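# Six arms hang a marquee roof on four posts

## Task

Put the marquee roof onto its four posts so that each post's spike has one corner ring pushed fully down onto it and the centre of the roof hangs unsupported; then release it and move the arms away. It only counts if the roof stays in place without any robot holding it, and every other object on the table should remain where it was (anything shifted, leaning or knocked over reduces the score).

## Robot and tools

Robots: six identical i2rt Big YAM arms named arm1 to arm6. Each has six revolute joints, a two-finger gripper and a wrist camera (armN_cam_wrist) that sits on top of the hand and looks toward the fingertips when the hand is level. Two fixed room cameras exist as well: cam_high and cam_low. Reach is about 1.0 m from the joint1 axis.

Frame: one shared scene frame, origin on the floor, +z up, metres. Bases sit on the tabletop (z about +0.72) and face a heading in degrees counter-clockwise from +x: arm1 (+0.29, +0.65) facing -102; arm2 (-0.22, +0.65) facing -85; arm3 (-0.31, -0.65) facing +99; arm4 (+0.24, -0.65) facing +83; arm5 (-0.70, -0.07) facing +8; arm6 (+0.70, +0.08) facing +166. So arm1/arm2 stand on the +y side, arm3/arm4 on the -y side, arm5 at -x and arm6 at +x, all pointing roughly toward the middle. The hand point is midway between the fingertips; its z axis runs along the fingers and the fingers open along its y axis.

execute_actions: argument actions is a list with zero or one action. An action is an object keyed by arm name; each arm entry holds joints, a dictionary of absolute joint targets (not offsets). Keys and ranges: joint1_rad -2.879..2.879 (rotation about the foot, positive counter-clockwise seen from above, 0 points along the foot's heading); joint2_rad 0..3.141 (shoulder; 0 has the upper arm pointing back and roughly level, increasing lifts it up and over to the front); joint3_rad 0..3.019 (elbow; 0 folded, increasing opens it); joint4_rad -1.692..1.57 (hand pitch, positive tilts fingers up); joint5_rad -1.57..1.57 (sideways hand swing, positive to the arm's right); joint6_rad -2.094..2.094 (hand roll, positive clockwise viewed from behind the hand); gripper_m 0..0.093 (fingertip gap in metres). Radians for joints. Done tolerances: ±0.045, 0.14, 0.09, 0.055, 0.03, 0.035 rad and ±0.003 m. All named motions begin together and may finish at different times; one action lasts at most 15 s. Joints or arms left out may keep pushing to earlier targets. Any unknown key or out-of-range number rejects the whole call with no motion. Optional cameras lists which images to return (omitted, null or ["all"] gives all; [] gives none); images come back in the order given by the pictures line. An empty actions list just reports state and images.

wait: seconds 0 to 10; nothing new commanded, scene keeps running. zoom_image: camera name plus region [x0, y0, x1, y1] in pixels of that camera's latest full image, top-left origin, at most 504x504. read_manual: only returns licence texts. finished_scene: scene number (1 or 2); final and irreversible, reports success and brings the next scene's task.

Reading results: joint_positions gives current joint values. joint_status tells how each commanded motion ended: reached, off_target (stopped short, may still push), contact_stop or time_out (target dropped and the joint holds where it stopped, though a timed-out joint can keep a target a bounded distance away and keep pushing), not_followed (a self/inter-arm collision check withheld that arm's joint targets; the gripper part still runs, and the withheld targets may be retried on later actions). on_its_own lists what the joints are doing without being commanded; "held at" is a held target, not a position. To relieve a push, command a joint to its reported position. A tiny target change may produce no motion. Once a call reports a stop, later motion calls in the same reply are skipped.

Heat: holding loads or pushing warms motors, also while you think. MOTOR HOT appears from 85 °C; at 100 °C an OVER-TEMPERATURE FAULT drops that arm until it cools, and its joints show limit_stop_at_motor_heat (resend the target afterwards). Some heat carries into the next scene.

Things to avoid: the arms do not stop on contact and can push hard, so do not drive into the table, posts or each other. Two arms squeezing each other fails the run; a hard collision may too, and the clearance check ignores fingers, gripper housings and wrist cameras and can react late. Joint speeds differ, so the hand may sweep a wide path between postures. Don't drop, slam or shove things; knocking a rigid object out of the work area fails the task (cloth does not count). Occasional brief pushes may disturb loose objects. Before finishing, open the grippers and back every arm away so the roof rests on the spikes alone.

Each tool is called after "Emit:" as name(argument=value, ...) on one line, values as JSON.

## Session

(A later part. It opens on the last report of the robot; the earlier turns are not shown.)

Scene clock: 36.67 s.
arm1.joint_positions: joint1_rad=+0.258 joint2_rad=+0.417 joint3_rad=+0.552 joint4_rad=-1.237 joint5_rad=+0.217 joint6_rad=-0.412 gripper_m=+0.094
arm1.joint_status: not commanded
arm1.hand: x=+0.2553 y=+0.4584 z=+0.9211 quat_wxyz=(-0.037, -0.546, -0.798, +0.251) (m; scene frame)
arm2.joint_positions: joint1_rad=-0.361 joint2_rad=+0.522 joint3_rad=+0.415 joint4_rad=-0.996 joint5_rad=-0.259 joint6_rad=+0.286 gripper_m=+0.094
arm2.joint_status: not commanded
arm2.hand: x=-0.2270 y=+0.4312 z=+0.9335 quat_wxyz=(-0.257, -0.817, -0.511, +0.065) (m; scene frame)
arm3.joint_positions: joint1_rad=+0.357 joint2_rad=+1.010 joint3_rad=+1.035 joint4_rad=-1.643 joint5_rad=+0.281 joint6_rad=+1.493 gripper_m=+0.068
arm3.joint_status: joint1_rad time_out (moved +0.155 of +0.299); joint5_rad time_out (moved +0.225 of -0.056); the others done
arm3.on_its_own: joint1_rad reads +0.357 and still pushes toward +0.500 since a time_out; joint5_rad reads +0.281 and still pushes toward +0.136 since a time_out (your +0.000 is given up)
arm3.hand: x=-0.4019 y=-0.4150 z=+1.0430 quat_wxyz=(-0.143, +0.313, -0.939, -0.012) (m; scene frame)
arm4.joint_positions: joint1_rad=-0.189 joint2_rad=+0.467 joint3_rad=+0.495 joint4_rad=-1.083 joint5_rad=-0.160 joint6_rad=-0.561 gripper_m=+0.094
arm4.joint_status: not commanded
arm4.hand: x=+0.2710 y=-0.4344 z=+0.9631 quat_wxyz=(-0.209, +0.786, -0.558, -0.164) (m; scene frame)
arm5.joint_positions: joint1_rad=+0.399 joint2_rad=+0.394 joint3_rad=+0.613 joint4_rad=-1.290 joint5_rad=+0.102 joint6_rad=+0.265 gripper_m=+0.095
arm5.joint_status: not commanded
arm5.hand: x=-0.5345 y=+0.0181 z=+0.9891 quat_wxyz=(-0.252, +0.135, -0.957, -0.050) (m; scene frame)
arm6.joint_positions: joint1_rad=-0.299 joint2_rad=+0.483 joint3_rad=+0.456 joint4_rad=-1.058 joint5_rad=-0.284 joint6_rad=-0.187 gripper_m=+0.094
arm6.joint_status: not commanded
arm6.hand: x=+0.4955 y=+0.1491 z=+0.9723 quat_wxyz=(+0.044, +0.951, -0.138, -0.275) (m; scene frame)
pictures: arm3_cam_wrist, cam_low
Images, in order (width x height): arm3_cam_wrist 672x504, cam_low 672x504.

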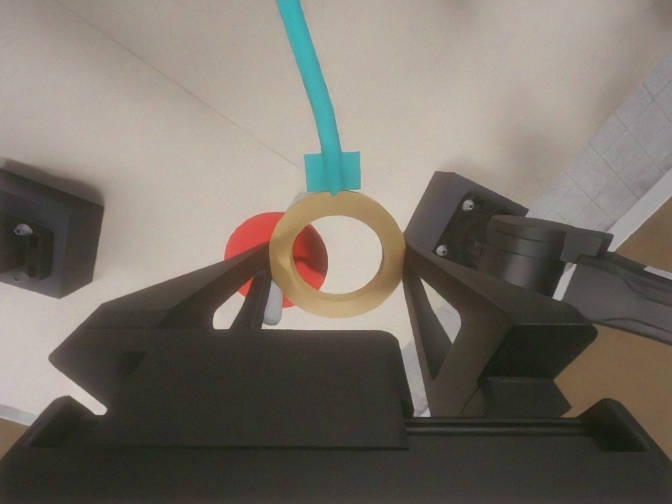

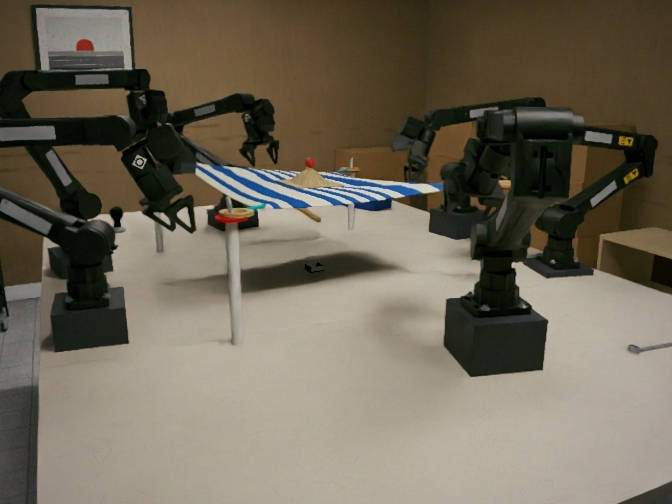

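Emit:
execute_actions(actions=[{"arm3":{"joints":{"joint1_rad":0.25,"joint2_rad":1.055,"joint3_rad":1.08,"joint4_rad":-1.596,"joint5_rad":0,"joint6_rad":1.38}}}], cameras=["arm3_cam_wrist"])

Scene clock: 44.33 s.
arm1.joint_positions: joint1_rad=+0.258 joint2_rad=+0.417 joint3_rad=+0.552 joint4_rad=-1.237 joint5_rad=+0.217 joint6_rad=-0.412 gripper_m=+0.094
arm1.joint_status: not commanded
arm1.hand: x=+0.2553 y=+0.4584 z=+0.9211 quat_wxyz=(-0.037, -0.546, -0.798, +0.251) (m; scene frame)
arm2.joint_positions: joint1_rad=-0.361 joint2_rad=+0.522 joint3_rad=+0.415 joint4_rad=-0.996 joint5_rad=-0.259 joint6_rad=+0.286 gripper_m=+0.094
arm2.joint_status: not commanded
arm2.hand: x=-0.2270 y=+0.4312 z=+0.9335 quat_wxyz=(-0.257, -0.817, -0.511, +0.065) (m; scene frame)
arm3.joint_positions: joint1_rad=+0.211 joint2_rad=+1.015 joint3_rad=+1.038 joint4_rad=-1.644 joint5_rad=+0.065 joint6_rad=+1.406 gripper_m=+0.068
arm3.joint_status: joint5_rad time_out (moved -0.216 of -0.281); the others done
arm3.on_its_own: joint5_rad reads +0.065 and still pushes toward +0.000 since a time_out
arm3.hand: x=-0.4004 y=-0.4181 z=+1.0369 quat_wxyz=(-0.037, +0.286, -0.957, +0.019) (m; scene frame)
arm4.joint_positions: joint1_rad=-0.189 joint2_rad=+0.467 joint3_rad=+0.495 joint4_rad=-1.083 joint5_rad=-0.160 joint6_rad=-0.561 gripper_m=+0.094
arm4.joint_status: not commanded
arm4.hand: x=+0.2710 y=-0.4344 z=+0.9631 quat_wxyz=(-0.209, +0.786, -0.558, -0.164) (m; scene frame)
arm5.joint_positions: joint1_rad=+0.399 joint2_rad=+0.394 joint3_rad=+0.613 joint4_rad=-1.290 joint5_rad=+0.102 joint6_rad=+0.265 gripper_m=+0.095
arm5.joint_status: not commanded
arm5.hand: x=-0.5345 y=+0.0181 z=+0.9891 quat_wxyz=(-0.252, +0.135, -0.957, -0.050) (m; scene frame)
arm6.joint_positions: joint1_rad=-0.299 joint2_rad=+0.483 joint3_rad=+0.456 joint4_rad=-1.058 joint5_rad=-0.284 joint6_rad=-0.187 gripper_m=+0.094
arm6.joint_status: not commanded
arm6.hand: x=+0.4955 y=+0.1491 z=+0.9723 quat_wxyz=(+0.044, +0.951, -0.138, -0.275) (m; scene frame)
pictures: arm3_cam_wrist
Images, in order (width x height): arm3_cam_wrist 672x504.

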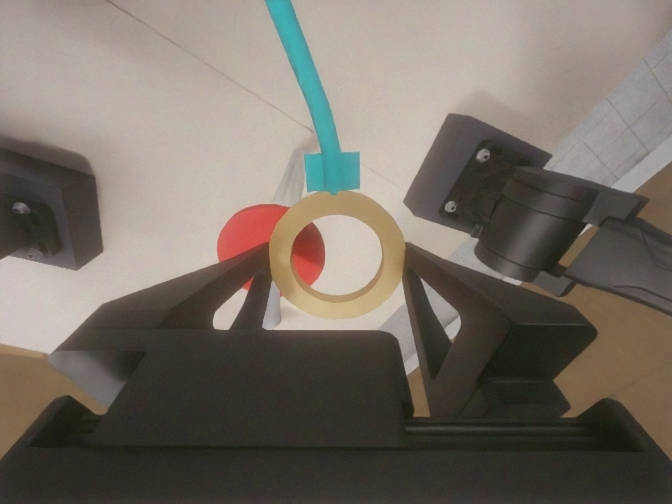

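Emit:
execute_actions(actions=[{"arm3":{"joints":{"joint1_rad":0.22,"joint2_rad":1.06,"joint3_rad":1.17,"joint4_rad":-1.68,"joint5_rad":0}}}], cameras=["arm3_cam_wrist"])

Scene clock: 47.37 s.
arm1.joint_positions: joint1_rad=+0.258 joint2_rad=+0.417 joint3_rad=+0.552 joint4_rad=-1.237 joint5_rad=+0.217 joint6_rad=-0.412 gripper_m=+0.094
arm1.joint_status: not commanded
arm1.hand: x=+0.2553 y=+0.4584 z=+0.9211 quat_wxyz=(-0.037, -0.546, -0.798, +0.251) (m; scene frame)
arm2.joint_positions: joint1_rad=-0.361 joint2_rad=+0.522 joint3_rad=+0.415 joint4_rad=-0.996 joint5_rad=-0.259 joint6_rad=+0.286 gripper_m=+0.094
arm2.joint_status: not commanded
arm2.hand: x=-0.2270 y=+0.4312 z=+0.9335 quat_wxyz=(-0.257, -0.817, -0.511, +0.065) (m; scene frame)
arm3.joint_positions: joint1_rad=+0.196 joint2_rad=+1.049 joint3_rad=+1.066 joint4_rad=-1.683 joint5_rad=+0.048 joint6_rad=+1.380 gripper_m=+0.068
arm3.joint_status: joint3_rad time_out (moved +0.028 of +0.132); joint5_rad time_out (moved -0.017 of -0.065); the others done
arm3.on_its_own: joint3_rad reads +1.066 and still pushes toward +1.170 since a time_out; joint5_rad reads +0.048 and still pushes toward +0.000 since a time_out
arm3.hand: x=-0.3999 y=-0.4169 z=+1.0399 quat_wxyz=(-0.031, +0.291, -0.955, +0.043) (m; scene frame)
arm4.joint_positions: joint1_rad=-0.189 joint2_rad=+0.467 joint3_rad=+0.495 joint4_rad=-1.083 joint5_rad=-0.160 joint6_rad=-0.561 gripper_m=+0.094
arm4.joint_status: not commanded
arm4.hand: x=+0.2710 y=-0.4344 z=+0.9631 quat_wxyz=(-0.209, +0.786, -0.558, -0.164) (m; scene frame)
arm5.joint_positions: joint1_rad=+0.399 joint2_rad=+0.394 joint3_rad=+0.613 joint4_rad=-1.290 joint5_rad=+0.102 joint6_rad=+0.265 gripper_m=+0.095
arm5.joint_status: not commanded
arm5.hand: x=-0.5345 y=+0.0181 z=+0.9891 quat_wxyz=(-0.252, +0.135, -0.957, -0.050) (m; scene frame)
arm6.joint_positions: joint1_rad=-0.299 joint2_rad=+0.483 joint3_rad=+0.456 joint4_rad=-1.058 joint5_rad=-0.284 joint6_rad=-0.187 gripper_m=+0.094
arm6.joint_status: not commanded
arm6.hand: x=+0.4955 y=+0.1491 z=+0.9723 quat_wxyz=(+0.044, +0.951, -0.138, -0.275) (m; scene frame)
pictures: arm3_cam_wrist
Images, in order (width x height): arm3_cam_wrist 672x504.

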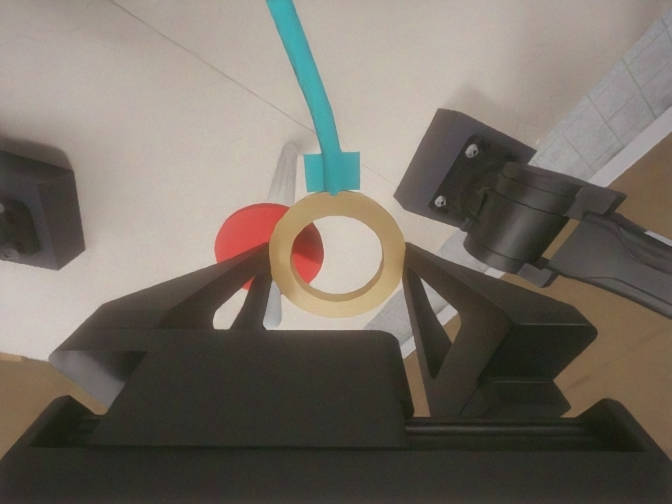

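Emit:
execute_actions(actions=[{"arm3":{"joints":{"joint1_rad":0.08,"joint2_rad":1.02,"joint3_rad":1.05,"joint4_rad":-1.62,"joint5_rad":0}}}], cameras=["arm3_cam_wrist","cam_low"])

Scene clock: 48.87 s.
arm1.joint_positions: joint1_rad=+0.258 joint2_rad=+0.417 joint3_rad=+0.552 joint4_rad=-1.237 joint5_rad=+0.217 joint6_rad=-0.412 gripper_m=+0.094
arm1.joint_status: not commanded
arm1.hand: x=+0.2553 y=+0.4584 z=+0.9211 quat_wxyz=(-0.037, -0.546, -0.798, +0.251) (m; scene frame)
arm2.joint_positions: joint1_rad=-0.361 joint2_rad=+0.522 joint3_rad=+0.415 joint4_rad=-0.996 joint5_rad=-0.259 joint6_rad=+0.286 gripper_m=+0.094
arm2.joint_status: not commanded
arm2.hand: x=-0.2270 y=+0.4312 z=+0.9335 quat_wxyz=(-0.257, -0.817, -0.511, +0.065) (m; scene frame)
arm3.joint_positions: joint1_rad=+0.075 joint2_rad=+1.030 joint3_rad=+1.054 joint4_rad=-1.616 joint5_rad=+0.012 joint6_rad=+1.376 gripper_m=+0.068
arm3.joint_status: all done
arm3.hand: x=-0.3803 y=-0.3988 z=+1.0388 quat_wxyz=(-0.008, +0.235, -0.972, +0.009) (m; scene frame)
arm4.joint_positions: joint1_rad=-0.189 joint2_rad=+0.467 joint3_rad=+0.495 joint4_rad=-1.083 joint5_rad=-0.160 joint6_rad=-0.561 gripper_m=+0.094
arm4.joint_status: not commanded
arm4.hand: x=+0.2710 y=-0.4344 z=+0.9631 quat_wxyz=(-0.209, +0.786, -0.558, -0.164) (m; scene frame)
arm5.joint_positions: joint1_rad=+0.399 joint2_rad=+0.394 joint3_rad=+0.613 joint4_rad=-1.290 joint5_rad=+0.102 joint6_rad=+0.265 gripper_m=+0.095
arm5.joint_status: not commanded
arm5.hand: x=-0.5345 y=+0.0181 z=+0.9891 quat_wxyz=(-0.252, +0.135, -0.957, -0.050) (m; scene frame)
arm6.joint_positions: joint1_rad=-0.299 joint2_rad=+0.483 joint3_rad=+0.456 joint4_rad=-1.058 joint5_rad=-0.284 joint6_rad=-0.187 gripper_m=+0.094
arm6.joint_status: not commanded
arm6.hand: x=+0.4955 y=+0.1491 z=+0.9723 quat_wxyz=(+0.044, +0.951, -0.138, -0.275) (m; scene frame)
pictures: arm3_cam_wrist, cam_low
Images, in order (width x height): arm3_cam_wrist 672x504, cam_low 672x504.

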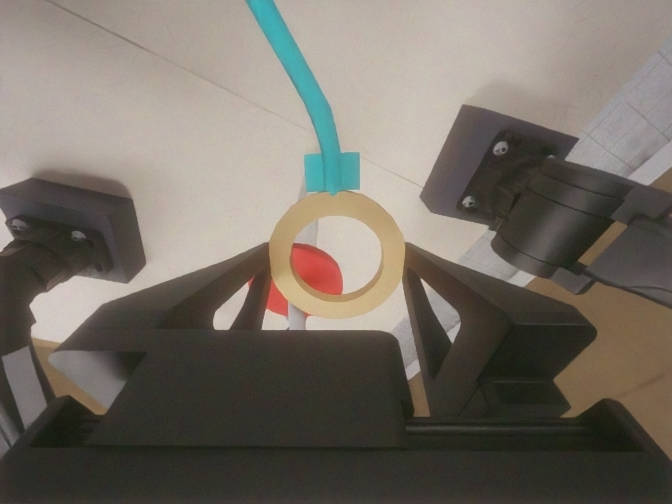

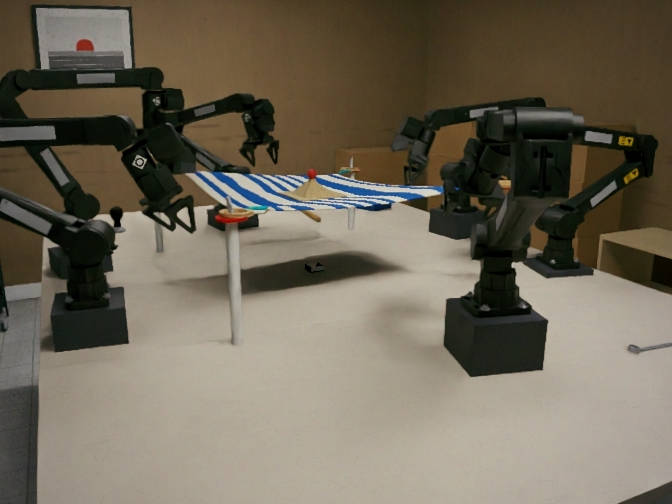

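Emit:
execute_actions(actions=[{"arm3":{"joints":{"joint2_rad":1.043,"joint3_rad":1.231,"joint4_rad":-1.69}}}], cameras=[])

Emit:
execute_actions(actions=[{"arm3":{"joints":{"joint1_rad":0.24}}}], cameras=["arm3_cam_wrist","cam_low"])

Scene clock: 50.73 s.
arm1.joint_positions: joint1_rad=+0.258 joint2_rad=+0.417 joint3_rad=+0.552 joint4_rad=-1.237 joint5_rad=+0.217 joint6_rad=-0.412 gripper_m=+0.094
arm1.joint_status: not commanded
arm1.hand: x=+0.2553 y=+0.4584 z=+0.9211 quat_wxyz=(-0.037, -0.546, -0.798, +0.251) (m; scene frame)
arm2.joint_positions: joint1_rad=-0.361 joint2_rad=+0.522 joint3_rad=+0.415 joint4_rad=-0.996 joint5_rad=-0.259 joint6_rad=+0.286 gripper_m=+0.094
arm2.joint_status: not commanded
arm2.hand: x=-0.2270 y=+0.4312 z=+0.9335 quat_wxyz=(-0.257, -0.817, -0.511, +0.065) (m; scene frame)
arm3.joint_positions: joint1_rad=+0.075 joint2_rad=+1.047 joint3_rad=+1.193 joint4_rad=-1.667 joint5_rad=+0.010 joint6_rad=+1.376 gripper_m=+0.068
arm3.joint_status: all done
joint sent to its limit — the command would take arm3.joint4_rad past its lower limit, so that joint was sent only as far as its limit.
arm3.hand: x=-0.3861 y=-0.3802 z=+1.0877 quat_wxyz=(-0.006, +0.234, -0.972, -0.027) (m; scene frame)
arm4.joint_positions: joint1_rad=-0.189 joint2_rad=+0.467 joint3_rad=+0.495 joint4_rad=-1.083 joint5_rad=-0.160 joint6_rad=-0.561 gripper_m=+0.094
arm4.joint_status: not commanded
arm4.hand: x=+0.2710 y=-0.4344 z=+0.9631 quat_wxyz=(-0.209, +0.786, -0.558, -0.164) (m; scene frame)
arm5.joint_positions: joint1_rad=+0.399 joint2_rad=+0.394 joint3_rad=+0.613 joint4_rad=-1.290 joint5_rad=+0.102 joint6_rad=+0.265 gripper_m=+0.095
arm5.joint_status: not commanded
arm5.hand: x=-0.5345 y=+0.0181 z=+0.9891 quat_wxyz=(-0.252, +0.135, -0.957, -0.050) (m; scene frame)
arm6.joint_positions: joint1_rad=-0.299 joint2_rad=+0.483 joint3_rad=+0.456 joint4_rad=-1.058 joint5_rad=-0.284 joint6_rad=-0.187 gripper_m=+0.094
arm6.joint_status: not commanded
arm6.hand: x=+0.4955 y=+0.1491 z=+0.9723 quat_wxyz=(+0.044, +0.951, -0.138, -0.275) (m; scene frame)
pictures: none
No camera images: the call's "cameras" was empty. Leave "cameras" out to get every camera's image.

Scene clock: 51.57 s.
arm1.joint_positions: joint1_rad=+0.258 joint2_rad=+0.417 joint3_rad=+0.552 joint4_rad=-1.237 joint5_rad=+0.217 joint6_rad=-0.412 gripper_m=+0.094
arm1.joint_status: not commanded
arm1.hand: x=+0.2553 y=+0.4584 z=+0.9211 quat_wxyz=(-0.037, -0.546, -0.798, +0.251) (m; scene frame)
arm2.joint_positions: joint1_rad=-0.361 joint2_rad=+0.522 joint3_rad=+0.415 joint4_rad=-0.996 joint5_rad=-0.259 joint6_rad=+0.286 gripper_m=+0.094
arm2.joint_status: not commanded
arm2.hand: x=-0.2270 y=+0.4312 z=+0.9335 quat_wxyz=(-0.257, -0.817, -0.511, +0.065) (m; scene frame)
arm3.joint_positions: joint1_rad=+0.227 joint2_rad=+1.047 joint3_rad=+1.193 joint4_rad=-1.667 joint5_rad=+0.017 joint6_rad=+1.376 gripper_m=+0.068
arm3.joint_status: all done
arm3.hand: x=-0.4251 y=-0.3942 z=+1.0875 quat_wxyz=(-0.007, +0.307, -0.951, -0.027) (m; scene frame)
arm4.joint_positions: joint1_rad=-0.189 joint2_rad=+0.467 joint3_rad=+0.495 joint4_rad=-1.083 joint5_rad=-0.160 joint6_rad=-0.561 gripper_m=+0.094
arm4.joint_status: not commanded
arm4.hand: x=+0.2710 y=-0.4344 z=+0.9631 quat_wxyz=(-0.209, +0.786, -0.558, -0.164) (m; scene frame)
arm5.joint_positions: joint1_rad=+0.399 joint2_rad=+0.394 joint3_rad=+0.613 joint4_rad=-1.290 joint5_rad=+0.102 joint6_rad=+0.265 gripper_m=+0.095
arm5.joint_status: not commanded
arm5.hand: x=-0.5345 y=+0.0181 z=+0.9891 quat_wxyz=(-0.252, +0.135, -0.957, -0.050) (m; scene frame)
arm6.joint_positions: joint1_rad=-0.299 joint2_rad=+0.483 joint3_rad=+0.456 joint4_rad=-1.058 joint5_rad=-0.284 joint6_rad=-0.187 gripper_m=+0.094
arm6.joint_status: not commanded
arm6.hand: x=+0.4955 y=+0.1491 z=+0.9723 quat_wxyz=(+0.044, +0.951, -0.138, -0.275) (m; scene frame)
pictures: arm3_cam_wrist, cam_low
Images, in order (width x height): arm3_cam_wrist 672x504, cam_low 672x504.

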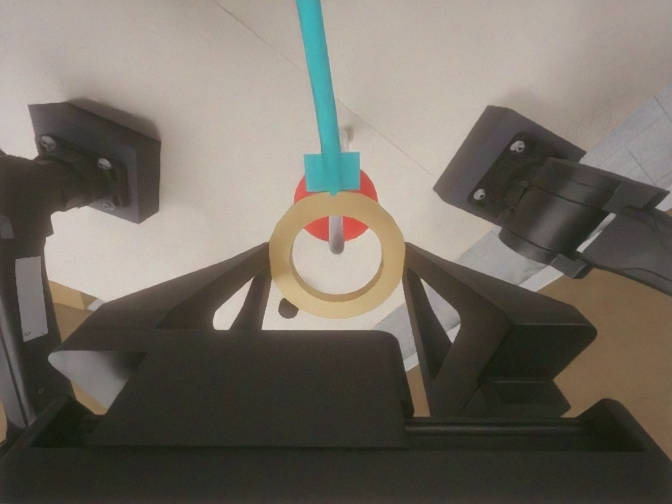

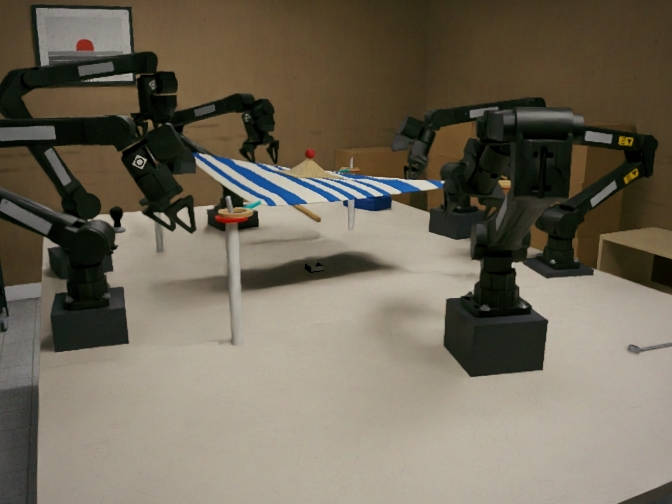

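Emit:
execute_actions(actions=[{"arm3":{"joints":{"joint2_rad":1.057,"joint3_rad":1.03,"joint4_rad":-1.544}}}], cameras=["arm3_cam_wrist"])

Scene clock: 53.03 s.
arm1.joint_positions: joint1_rad=+0.258 joint2_rad=+0.417 joint3_rad=+0.552 joint4_rad=-1.237 joint5_rad=+0.217 joint6_rad=-0.412 gripper_m=+0.094
arm1.joint_status: not commanded
arm1.hand: x=+0.2553 y=+0.4584 z=+0.9211 quat_wxyz=(-0.037, -0.546, -0.798, +0.251) (m; scene frame)
arm2.joint_positions: joint1_rad=-0.361 joint2_rad=+0.522 joint3_rad=+0.415 joint4_rad=-0.996 joint5_rad=-0.259 joint6_rad=+0.286 gripper_m=+0.094
arm2.joint_status: not commanded
arm2.hand: x=-0.2270 y=+0.4312 z=+0.9335 quat_wxyz=(-0.257, -0.817, -0.511, +0.065) (m; scene frame)
arm3.joint_positions: joint1_rad=+0.227 joint2_rad=+1.054 joint3_rad=+1.036 joint4_rad=-1.543 joint5_rad=+0.017 joint6_rad=+1.376 gripper_m=+0.068
arm3.joint_status: all done
arm3.hand: x=-0.4236 y=-0.3967 z=+1.0259 quat_wxyz=(-0.010, +0.307, -0.952, -0.008) (m; scene frame)
arm4.joint_positions: joint1_rad=-0.189 joint2_rad=+0.467 joint3_rad=+0.495 joint4_rad=-1.083 joint5_rad=-0.160 joint6_rad=-0.561 gripper_m=+0.094
arm4.joint_status: not commanded
arm4.hand: x=+0.2710 y=-0.4344 z=+0.9631 quat_wxyz=(-0.209, +0.786, -0.558, -0.164) (m; scene frame)
arm5.joint_positions: joint1_rad=+0.399 joint2_rad=+0.394 joint3_rad=+0.613 joint4_rad=-1.290 joint5_rad=+0.102 joint6_rad=+0.265 gripper_m=+0.095
arm5.joint_status: not commanded
arm5.hand: x=-0.5345 y=+0.0181 z=+0.9891 quat_wxyz=(-0.252, +0.135, -0.957, -0.050) (m; scene frame)
arm6.joint_positions: joint1_rad=-0.299 joint2_rad=+0.483 joint3_rad=+0.456 joint4_rad=-1.058 joint5_rad=-0.284 joint6_rad=-0.187 gripper_m=+0.094
arm6.joint_status: not commanded
arm6.hand: x=+0.4955 y=+0.1491 z=+0.9723 quat_wxyz=(+0.044, +0.951, -0.138, -0.275) (m; scene frame)
pictures: arm3_cam_wrist
Images, in order (width x height): arm3_cam_wrist 672x504.

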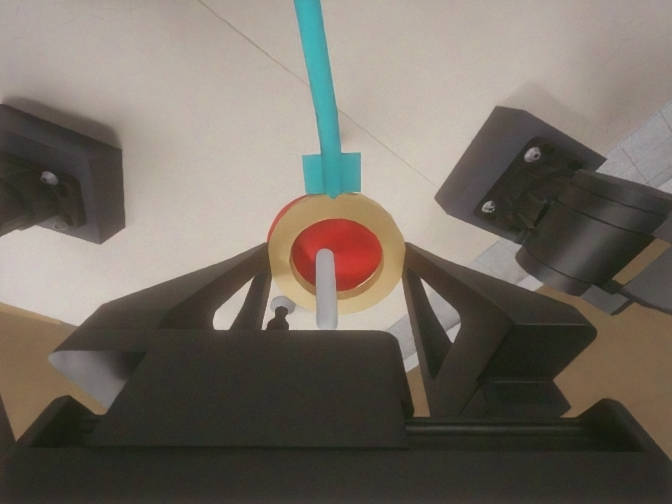

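Lower a bit more, then release.

Emit:
execute_actions(actions=[{"arm3":{"joints":{"joint2_rad":1.065,"joint3_rad":0.975,"joint4_rad":-1.481}}}], cameras=["arm3_cam_wrist"])

Emit:
execute_actions(actions=[{"arm3":{"joints":{"gripper_m":0.093}}}], cameras=["arm3_cam_wrist"])

Scene clock: 54.47 s.
arm1.joint_positions: joint1_rad=+0.258 joint2_rad=+0.417 joint3_rad=+0.552 joint4_rad=-1.237 joint5_rad=+0.217 joint6_rad=-0.412 gripper_m=+0.094
arm1.joint_status: not commanded
arm1.hand: x=+0.2553 y=+0.4584 z=+0.9211 quat_wxyz=(-0.037, -0.546, -0.798, +0.251) (m; scene frame)
arm2.joint_positions: joint1_rad=-0.361 joint2_rad=+0.522 joint3_rad=+0.415 joint4_rad=-0.996 joint5_rad=-0.259 joint6_rad=+0.286 gripper_m=+0.094
arm2.joint_status: not commanded
arm2.hand: x=-0.2270 y=+0.4312 z=+0.9335 quat_wxyz=(-0.257, -0.817, -0.511, +0.065) (m; scene frame)
arm3.joint_positions: joint1_rad=+0.227 joint2_rad=+1.033 joint3_rad=+1.013 joint4_rad=-1.507 joint5_rad=+0.016 joint6_rad=+1.376 gripper_m=+0.068
arm3.joint_status: all done
arm3.hand: x=-0.4240 y=-0.3962 z=+1.0225 quat_wxyz=(-0.007, +0.307, -0.951, -0.024) (m; scene frame)
arm4.joint_positions: joint1_rad=-0.189 joint2_rad=+0.467 joint3_rad=+0.495 joint4_rad=-1.083 joint5_rad=-0.160 joint6_rad=-0.561 gripper_m=+0.094
arm4.joint_status: not commanded
arm4.hand: x=+0.2710 y=-0.4344 z=+0.9631 quat_wxyz=(-0.209, +0.786, -0.558, -0.164) (m; scene frame)
arm5.joint_positions: joint1_rad=+0.399 joint2_rad=+0.394 joint3_rad=+0.613 joint4_rad=-1.290 joint5_rad=+0.102 joint6_rad=+0.265 gripper_m=+0.095
arm5.joint_status: not commanded
arm5.hand: x=-0.5345 y=+0.0181 z=+0.9891 quat_wxyz=(-0.252, +0.135, -0.957, -0.050) (m; scene frame)
arm6.joint_positions: joint1_rad=-0.299 joint2_rad=+0.483 joint3_rad=+0.456 joint4_rad=-1.058 joint5_rad=-0.284 joint6_rad=-0.187 gripper_m=+0.094
arm6.joint_status: not commanded
arm6.hand: x=+0.4955 y=+0.1491 z=+0.9723 quat_wxyz=(+0.044, +0.951, -0.138, -0.275) (m; scene frame)
pictures: arm3_cam_wrist
Images, in order (width x height): arm3_cam_wrist 672x504.

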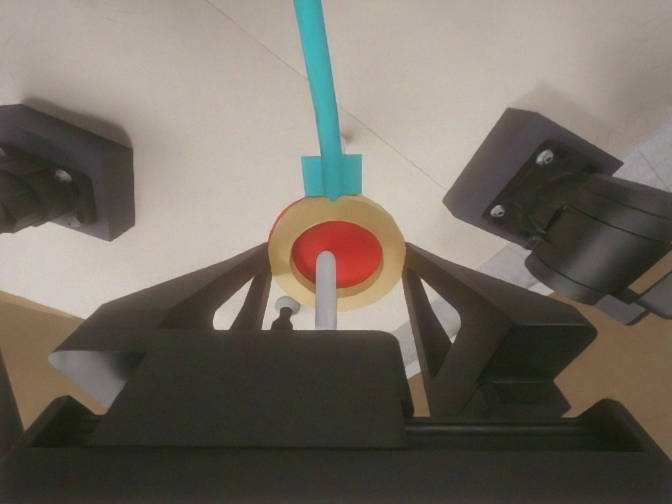

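Scene clock: 55.27 s.
arm1.joint_positions: joint1_rad=+0.258 joint2_rad=+0.417 joint3_rad=+0.552 joint4_rad=-1.237 joint5_rad=+0.217 joint6_rad=-0.412 gripper_m=+0.094
arm1.joint_status: not commanded
arm1.hand: x=+0.2553 y=+0.4584 z=+0.9211 quat_wxyz=(-0.037, -0.546, -0.798, +0.251) (m; scene frame)
arm2.joint_positions: joint1_rad=-0.361 joint2_rad=+0.522 joint3_rad=+0.415 joint4_rad=-0.996 joint5_rad=-0.259 joint6_rad=+0.286 gripper_m=+0.094
arm2.joint_status: not commanded
arm2.hand: x=-0.2270 y=+0.4312 z=+0.9335 quat_wxyz=(-0.257, -0.817, -0.511, +0.065) (m; scene frame)
arm3.joint_positions: joint1_rad=+0.233 joint2_rad=+1.064 joint3_rad=+0.973 joint4_rad=-1.489 joint5_rad=+0.003 joint6_rad=+1.376 gripper_m=+0.093
arm3.joint_status: all done
arm3.hand: x=-0.4261 y=-0.4009 z=+0.9989 quat_wxyz=(-0.004, +0.310, -0.951, +0.003) (m; scene frame)
arm4.joint_positions: joint1_rad=-0.189 joint2_rad=+0.467 joint3_rad=+0.495 joint4_rad=-1.083 joint5_rad=-0.160 joint6_rad=-0.561 gripper_m=+0.094
arm4.joint_status: not commanded
arm4.hand: x=+0.2710 y=-0.4344 z=+0.9631 quat_wxyz=(-0.209, +0.786, -0.558, -0.164) (m; scene frame)
arm5.joint_positions: joint1_rad=+0.399 joint2_rad=+0.394 joint3_rad=+0.613 joint4_rad=-1.290 joint5_rad=+0.102 joint6_rad=+0.265 gripper_m=+0.095
arm5.joint_status: not commanded
arm5.hand: x=-0.5345 y=+0.0181 z=+0.9891 quat_wxyz=(-0.252, +0.135, -0.957, -0.050) (m; scene frame)
arm6.joint_positions: joint1_rad=-0.299 joint2_rad=+0.483 joint3_rad=+0.456 joint4_rad=-1.058 joint5_rad=-0.284 joint6_rad=-0.187 gripper_m=+0.094
arm6.joint_status: not commanded
arm6.hand: x=+0.4955 y=+0.1491 z=+0.9723 quat_wxyz=(+0.044, +0.951, -0.138, -0.275) (m; scene frame)
pictures: arm3_cam_wrist
Images, in order (width x height): arm3_cam_wrist 672x504.

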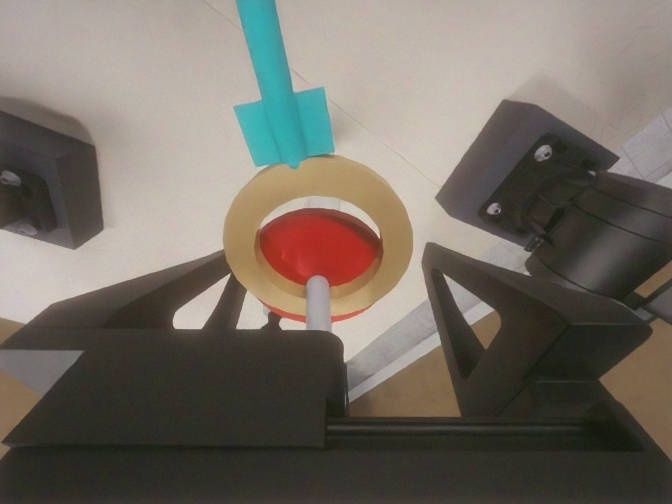

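Emit:
execute_actions(actions=[{"arm3":{"joints":{"joint4_rad":-1.42}}}], cameras=[])

Emit:
execute_actions(actions=[{"arm3":{"joints":{"joint3_rad":1.3,"joint4_rad":-1.69}}}], cameras=["arm3_cam_wrist","cam_low","cam_high"])

Scene clock: 57.30 s.
arm1.joint_positions: joint1_rad=+0.258 joint2_rad=+0.417 joint3_rad=+0.552 joint4_rad=-1.237 joint5_rad=+0.217 joint6_rad=-0.412 gripper_m=+0.094
arm1.joint_status: not commanded
arm1.hand: x=+0.2553 y=+0.4584 z=+0.9211 quat_wxyz=(-0.037, -0.546, -0.798, +0.251) (m; scene frame)
arm2.joint_positions: joint1_rad=-0.361 joint2_rad=+0.522 joint3_rad=+0.415 joint4_rad=-0.996 joint5_rad=-0.259 joint6_rad=+0.286 gripper_m=+0.094
arm2.joint_status: not commanded
arm2.hand: x=-0.2270 y=+0.4312 z=+0.9335 quat_wxyz=(-0.257, -0.817, -0.511, +0.065) (m; scene frame)
arm3.joint_positions: joint1_rad=+0.233 joint2_rad=+1.064 joint3_rad=+0.973 joint4_rad=-1.429 joint5_rad=+0.003 joint6_rad=+1.376 gripper_m=+0.093
arm3.joint_status: all done
arm3.hand: x=-0.4323 y=-0.3876 z=+0.9993 quat_wxyz=(+0.000, +0.310, -0.950, -0.027) (m; scene frame)
arm4.joint_positions: joint1_rad=-0.189 joint2_rad=+0.467 joint3_rad=+0.495 joint4_rad=-1.083 joint5_rad=-0.160 joint6_rad=-0.561 gripper_m=+0.094
arm4.joint_status: not commanded
arm4.hand: x=+0.2710 y=-0.4344 z=+0.9631 quat_wxyz=(-0.209, +0.786, -0.558, -0.164) (m; scene frame)
arm5.joint_positions: joint1_rad=+0.399 joint2_rad=+0.394 joint3_rad=+0.613 joint4_rad=-1.290 joint5_rad=+0.102 joint6_rad=+0.265 gripper_m=+0.095
arm5.joint_status: not commanded
arm5.hand: x=-0.5345 y=+0.0181 z=+0.9891 quat_wxyz=(-0.252, +0.135, -0.957, -0.050) (m; scene frame)
arm6.joint_positions: joint1_rad=-0.299 joint2_rad=+0.483 joint3_rad=+0.456 joint4_rad=-1.058 joint5_rad=-0.284 joint6_rad=-0.187 gripper_m=+0.094
arm6.joint_status: not commanded
arm6.hand: x=+0.4955 y=+0.1491 z=+0.9723 quat_wxyz=(+0.044, +0.951, -0.138, -0.275) (m; scene frame)
pictures: none
No camera images: the call's "cameras" was empty. Leave "cameras" out to get every camera's image.

Scene clock: 58.33 s.
arm1.joint_positions: joint1_rad=+0.258 joint2_rad=+0.417 joint3_rad=+0.552 joint4_rad=-1.237 joint5_rad=+0.217 joint6_rad=-0.412 gripper_m=+0.094
arm1.joint_status: not commanded
arm1.hand: x=+0.2553 y=+0.4584 z=+0.9211 quat_wxyz=(-0.037, -0.546, -0.798, +0.251) (m; scene frame)
arm2.joint_positions: joint1_rad=-0.361 joint2_rad=+0.522 joint3_rad=+0.415 joint4_rad=-0.996 joint5_rad=-0.259 joint6_rad=+0.286 gripper_m=+0.094
arm2.joint_status: not commanded
arm2.hand: x=-0.2270 y=+0.4312 z=+0.9335 quat_wxyz=(-0.257, -0.817, -0.511, +0.065) (m; scene frame)
arm3.joint_positions: joint1_rad=+0.233 joint2_rad=+1.062 joint3_rad=+1.262 joint4_rad=-1.676 joint5_rad=+0.003 joint6_rad=+1.376 gripper_m=+0.093
arm3.joint_status: all done
joint sent to its limit — the command would take arm3.joint4_rad past its lower limit, so that joint was sent only as far as its limit.
arm3.hand: x=-0.4344 y=-0.3843 z=+1.1107 quat_wxyz=(+0.002, +0.310, -0.950, -0.049) (m; scene frame)
arm4.joint_positions: joint1_rad=-0.189 joint2_rad=+0.467 joint3_rad=+0.495 joint4_rad=-1.083 joint5_rad=-0.160 joint6_rad=-0.561 gripper_m=+0.094
arm4.joint_status: not commanded
arm4.hand: x=+0.2710 y=-0.4344 z=+0.9631 quat_wxyz=(-0.209, +0.786, -0.558, -0.164) (m; scene frame)
arm5.joint_positions: joint1_rad=+0.399 joint2_rad=+0.394 joint3_rad=+0.613 joint4_rad=-1.290 joint5_rad=+0.102 joint6_rad=+0.265 gripper_m=+0.095
arm5.joint_status: not commanded
arm5.hand: x=-0.5345 y=+0.0181 z=+0.9891 quat_wxyz=(-0.252, +0.135, -0.957, -0.050) (m; scene frame)
arm6.joint_positions: joint1_rad=-0.299 joint2_rad=+0.483 joint3_rad=+0.456 joint4_rad=-1.058 joint5_rad=-0.284 joint6_rad=-0.187 gripper_m=+0.094
arm6.joint_status: not commanded
arm6.hand: x=+0.4955 y=+0.1491 z=+0.9723 quat_wxyz=(+0.044, +0.951, -0.138, -0.275) (m; scene frame)
pictures: arm3_cam_wrist, cam_high, cam_low
Images, in order (width x height): arm3_cam_wrist 672x504, cam_high 672x504, cam_low 672x504.

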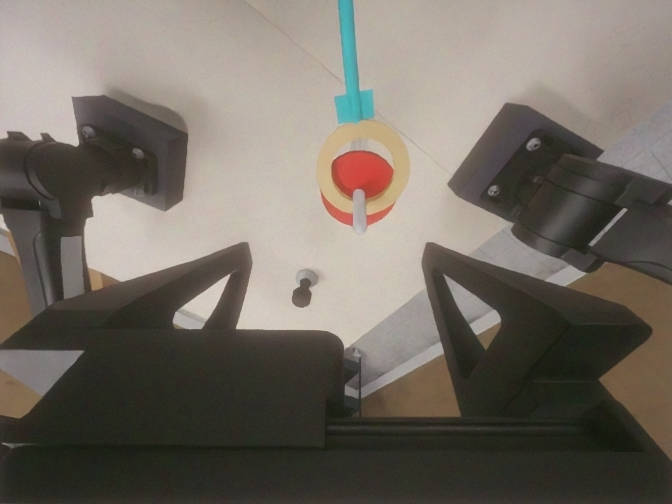

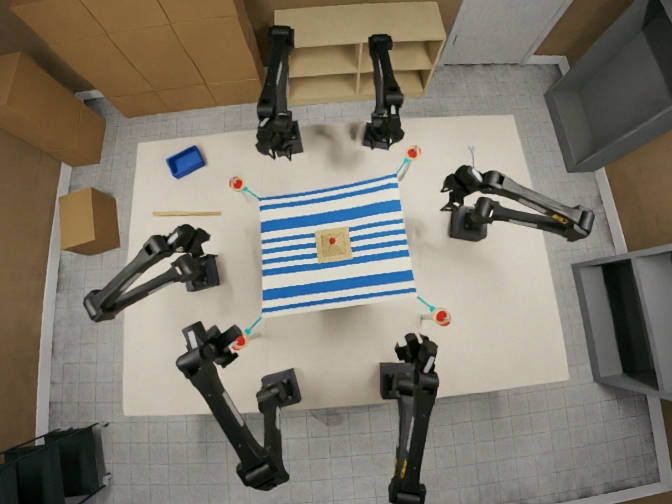

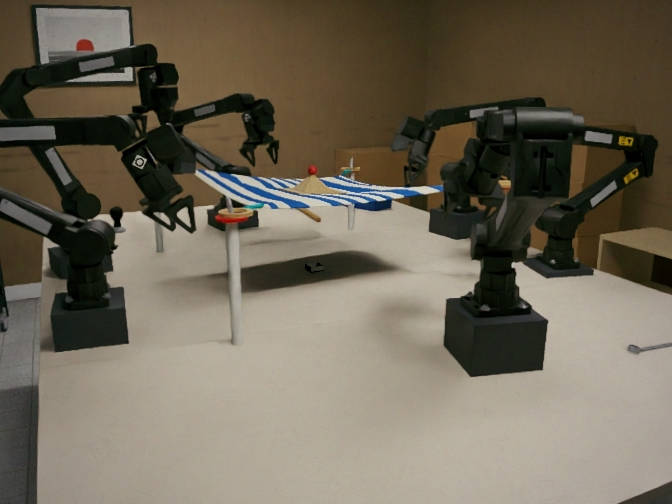

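Emit:
zoom_image(camera="cam_low", region=[190, 140, 530, 240])

Emit:
execute_actions(actions=[{"arm3":{"joints":{"joint1_rad":-0.1,"joint2_rad":0.6,"joint3_rad":0.9,"joint4_rad":-1.4,"joint6_rad":0.4}}}], cameras=["cam_low","cam_high"])

Region (190, 140, 530, 240) of cam_low's 672x504 image, scaled by 1.482, with more detail than that image has; it fills the top 148 rows of this view, and the rest is white.

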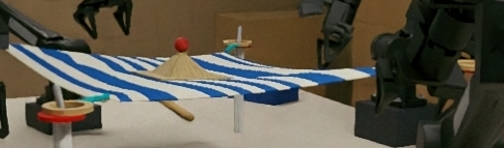

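Scene clock: 60.90 s.
arm1.joint_positions: joint1_rad=+0.258 joint2_rad=+0.417 joint3_rad=+0.552 joint4_rad=-1.237 joint5_rad=+0.217 joint6_rad=-0.412 gripper_m=+0.094
arm1.joint_status: not commanded
arm1.hand: x=+0.2553 y=+0.4584 z=+0.9211 quat_wxyz=(-0.037, -0.546, -0.798, +0.251) (m; scene frame)
arm2.joint_positions: joint1_rad=-0.361 joint2_rad=+0.522 joint3_rad=+0.415 joint4_rad=-0.996 joint5_rad=-0.259 joint6_rad=+0.286 gripper_m=+0.094
arm2.joint_status: not commanded
arm2.hand: x=-0.2270 y=+0.4312 z=+0.9335 quat_wxyz=(-0.257, -0.817, -0.511, +0.065) (m; scene frame)
arm3.joint_positions: joint1_rad=-0.097 joint2_rad=+0.593 joint3_rad=+0.905 joint4_rad=-1.412 joint5_rad=+0.001 joint6_rad=+0.415 gripper_m=+0.093
arm3.joint_status: all done
arm3.hand: x=-0.3336 y=-0.4318 z=+1.0817 quat_wxyz=(-0.119, +0.574, -0.785, -0.202) (m; scene frame)
arm4.joint_positions: joint1_rad=-0.189 joint2_rad=+0.467 joint3_rad=+0.495 joint4_rad=-1.083 joint5_rad=-0.160 joint6_rad=-0.561 gripper_m=+0.094
arm4.joint_status: not commanded
arm4.hand: x=+0.2710 y=-0.4344 z=+0.9631 quat_wxyz=(-0.209, +0.786, -0.558, -0.164) (m; scene frame)
arm5.joint_positions: joint1_rad=+0.399 joint2_rad=+0.394 joint3_rad=+0.613 joint4_rad=-1.290 joint5_rad=+0.102 joint6_rad=+0.265 gripper_m=+0.095
arm5.joint_status: not commanded
arm5.hand: x=-0.5345 y=+0.0181 z=+0.9891 quat_wxyz=(-0.252, +0.135, -0.957, -0.050) (m; scene frame)
arm6.joint_positions: joint1_rad=-0.299 joint2_rad=+0.483 joint3_rad=+0.456 joint4_rad=-1.058 joint5_rad=-0.284 joint6_rad=-0.187 gripper_m=+0.094
arm6.joint_status: not commanded
arm6.hand: x=+0.4955 y=+0.1491 z=+0.9723 quat_wxyz=(+0.044, +0.951, -0.138, -0.275) (m; scene frame)
pictures: cam_high, cam_low
Images, in order (width x height): cam_high 672x504, cam_low 672x504.

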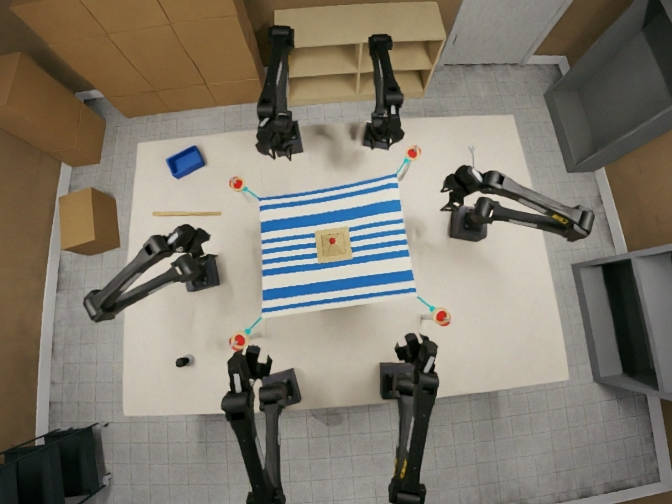

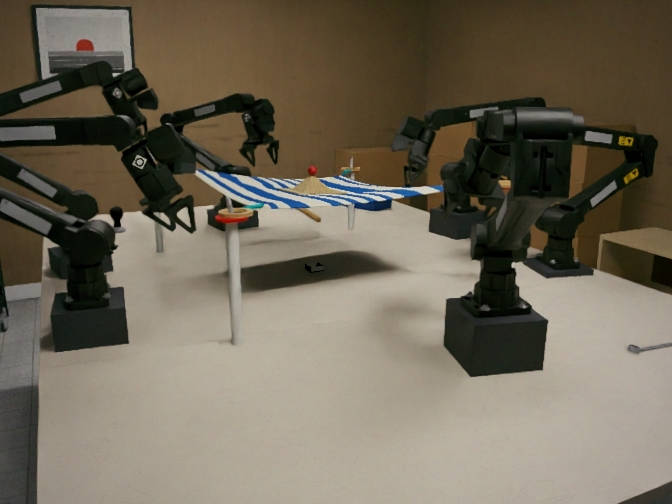

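Emit:
finished_scene(scene=1)

The scene is finished: the task was done.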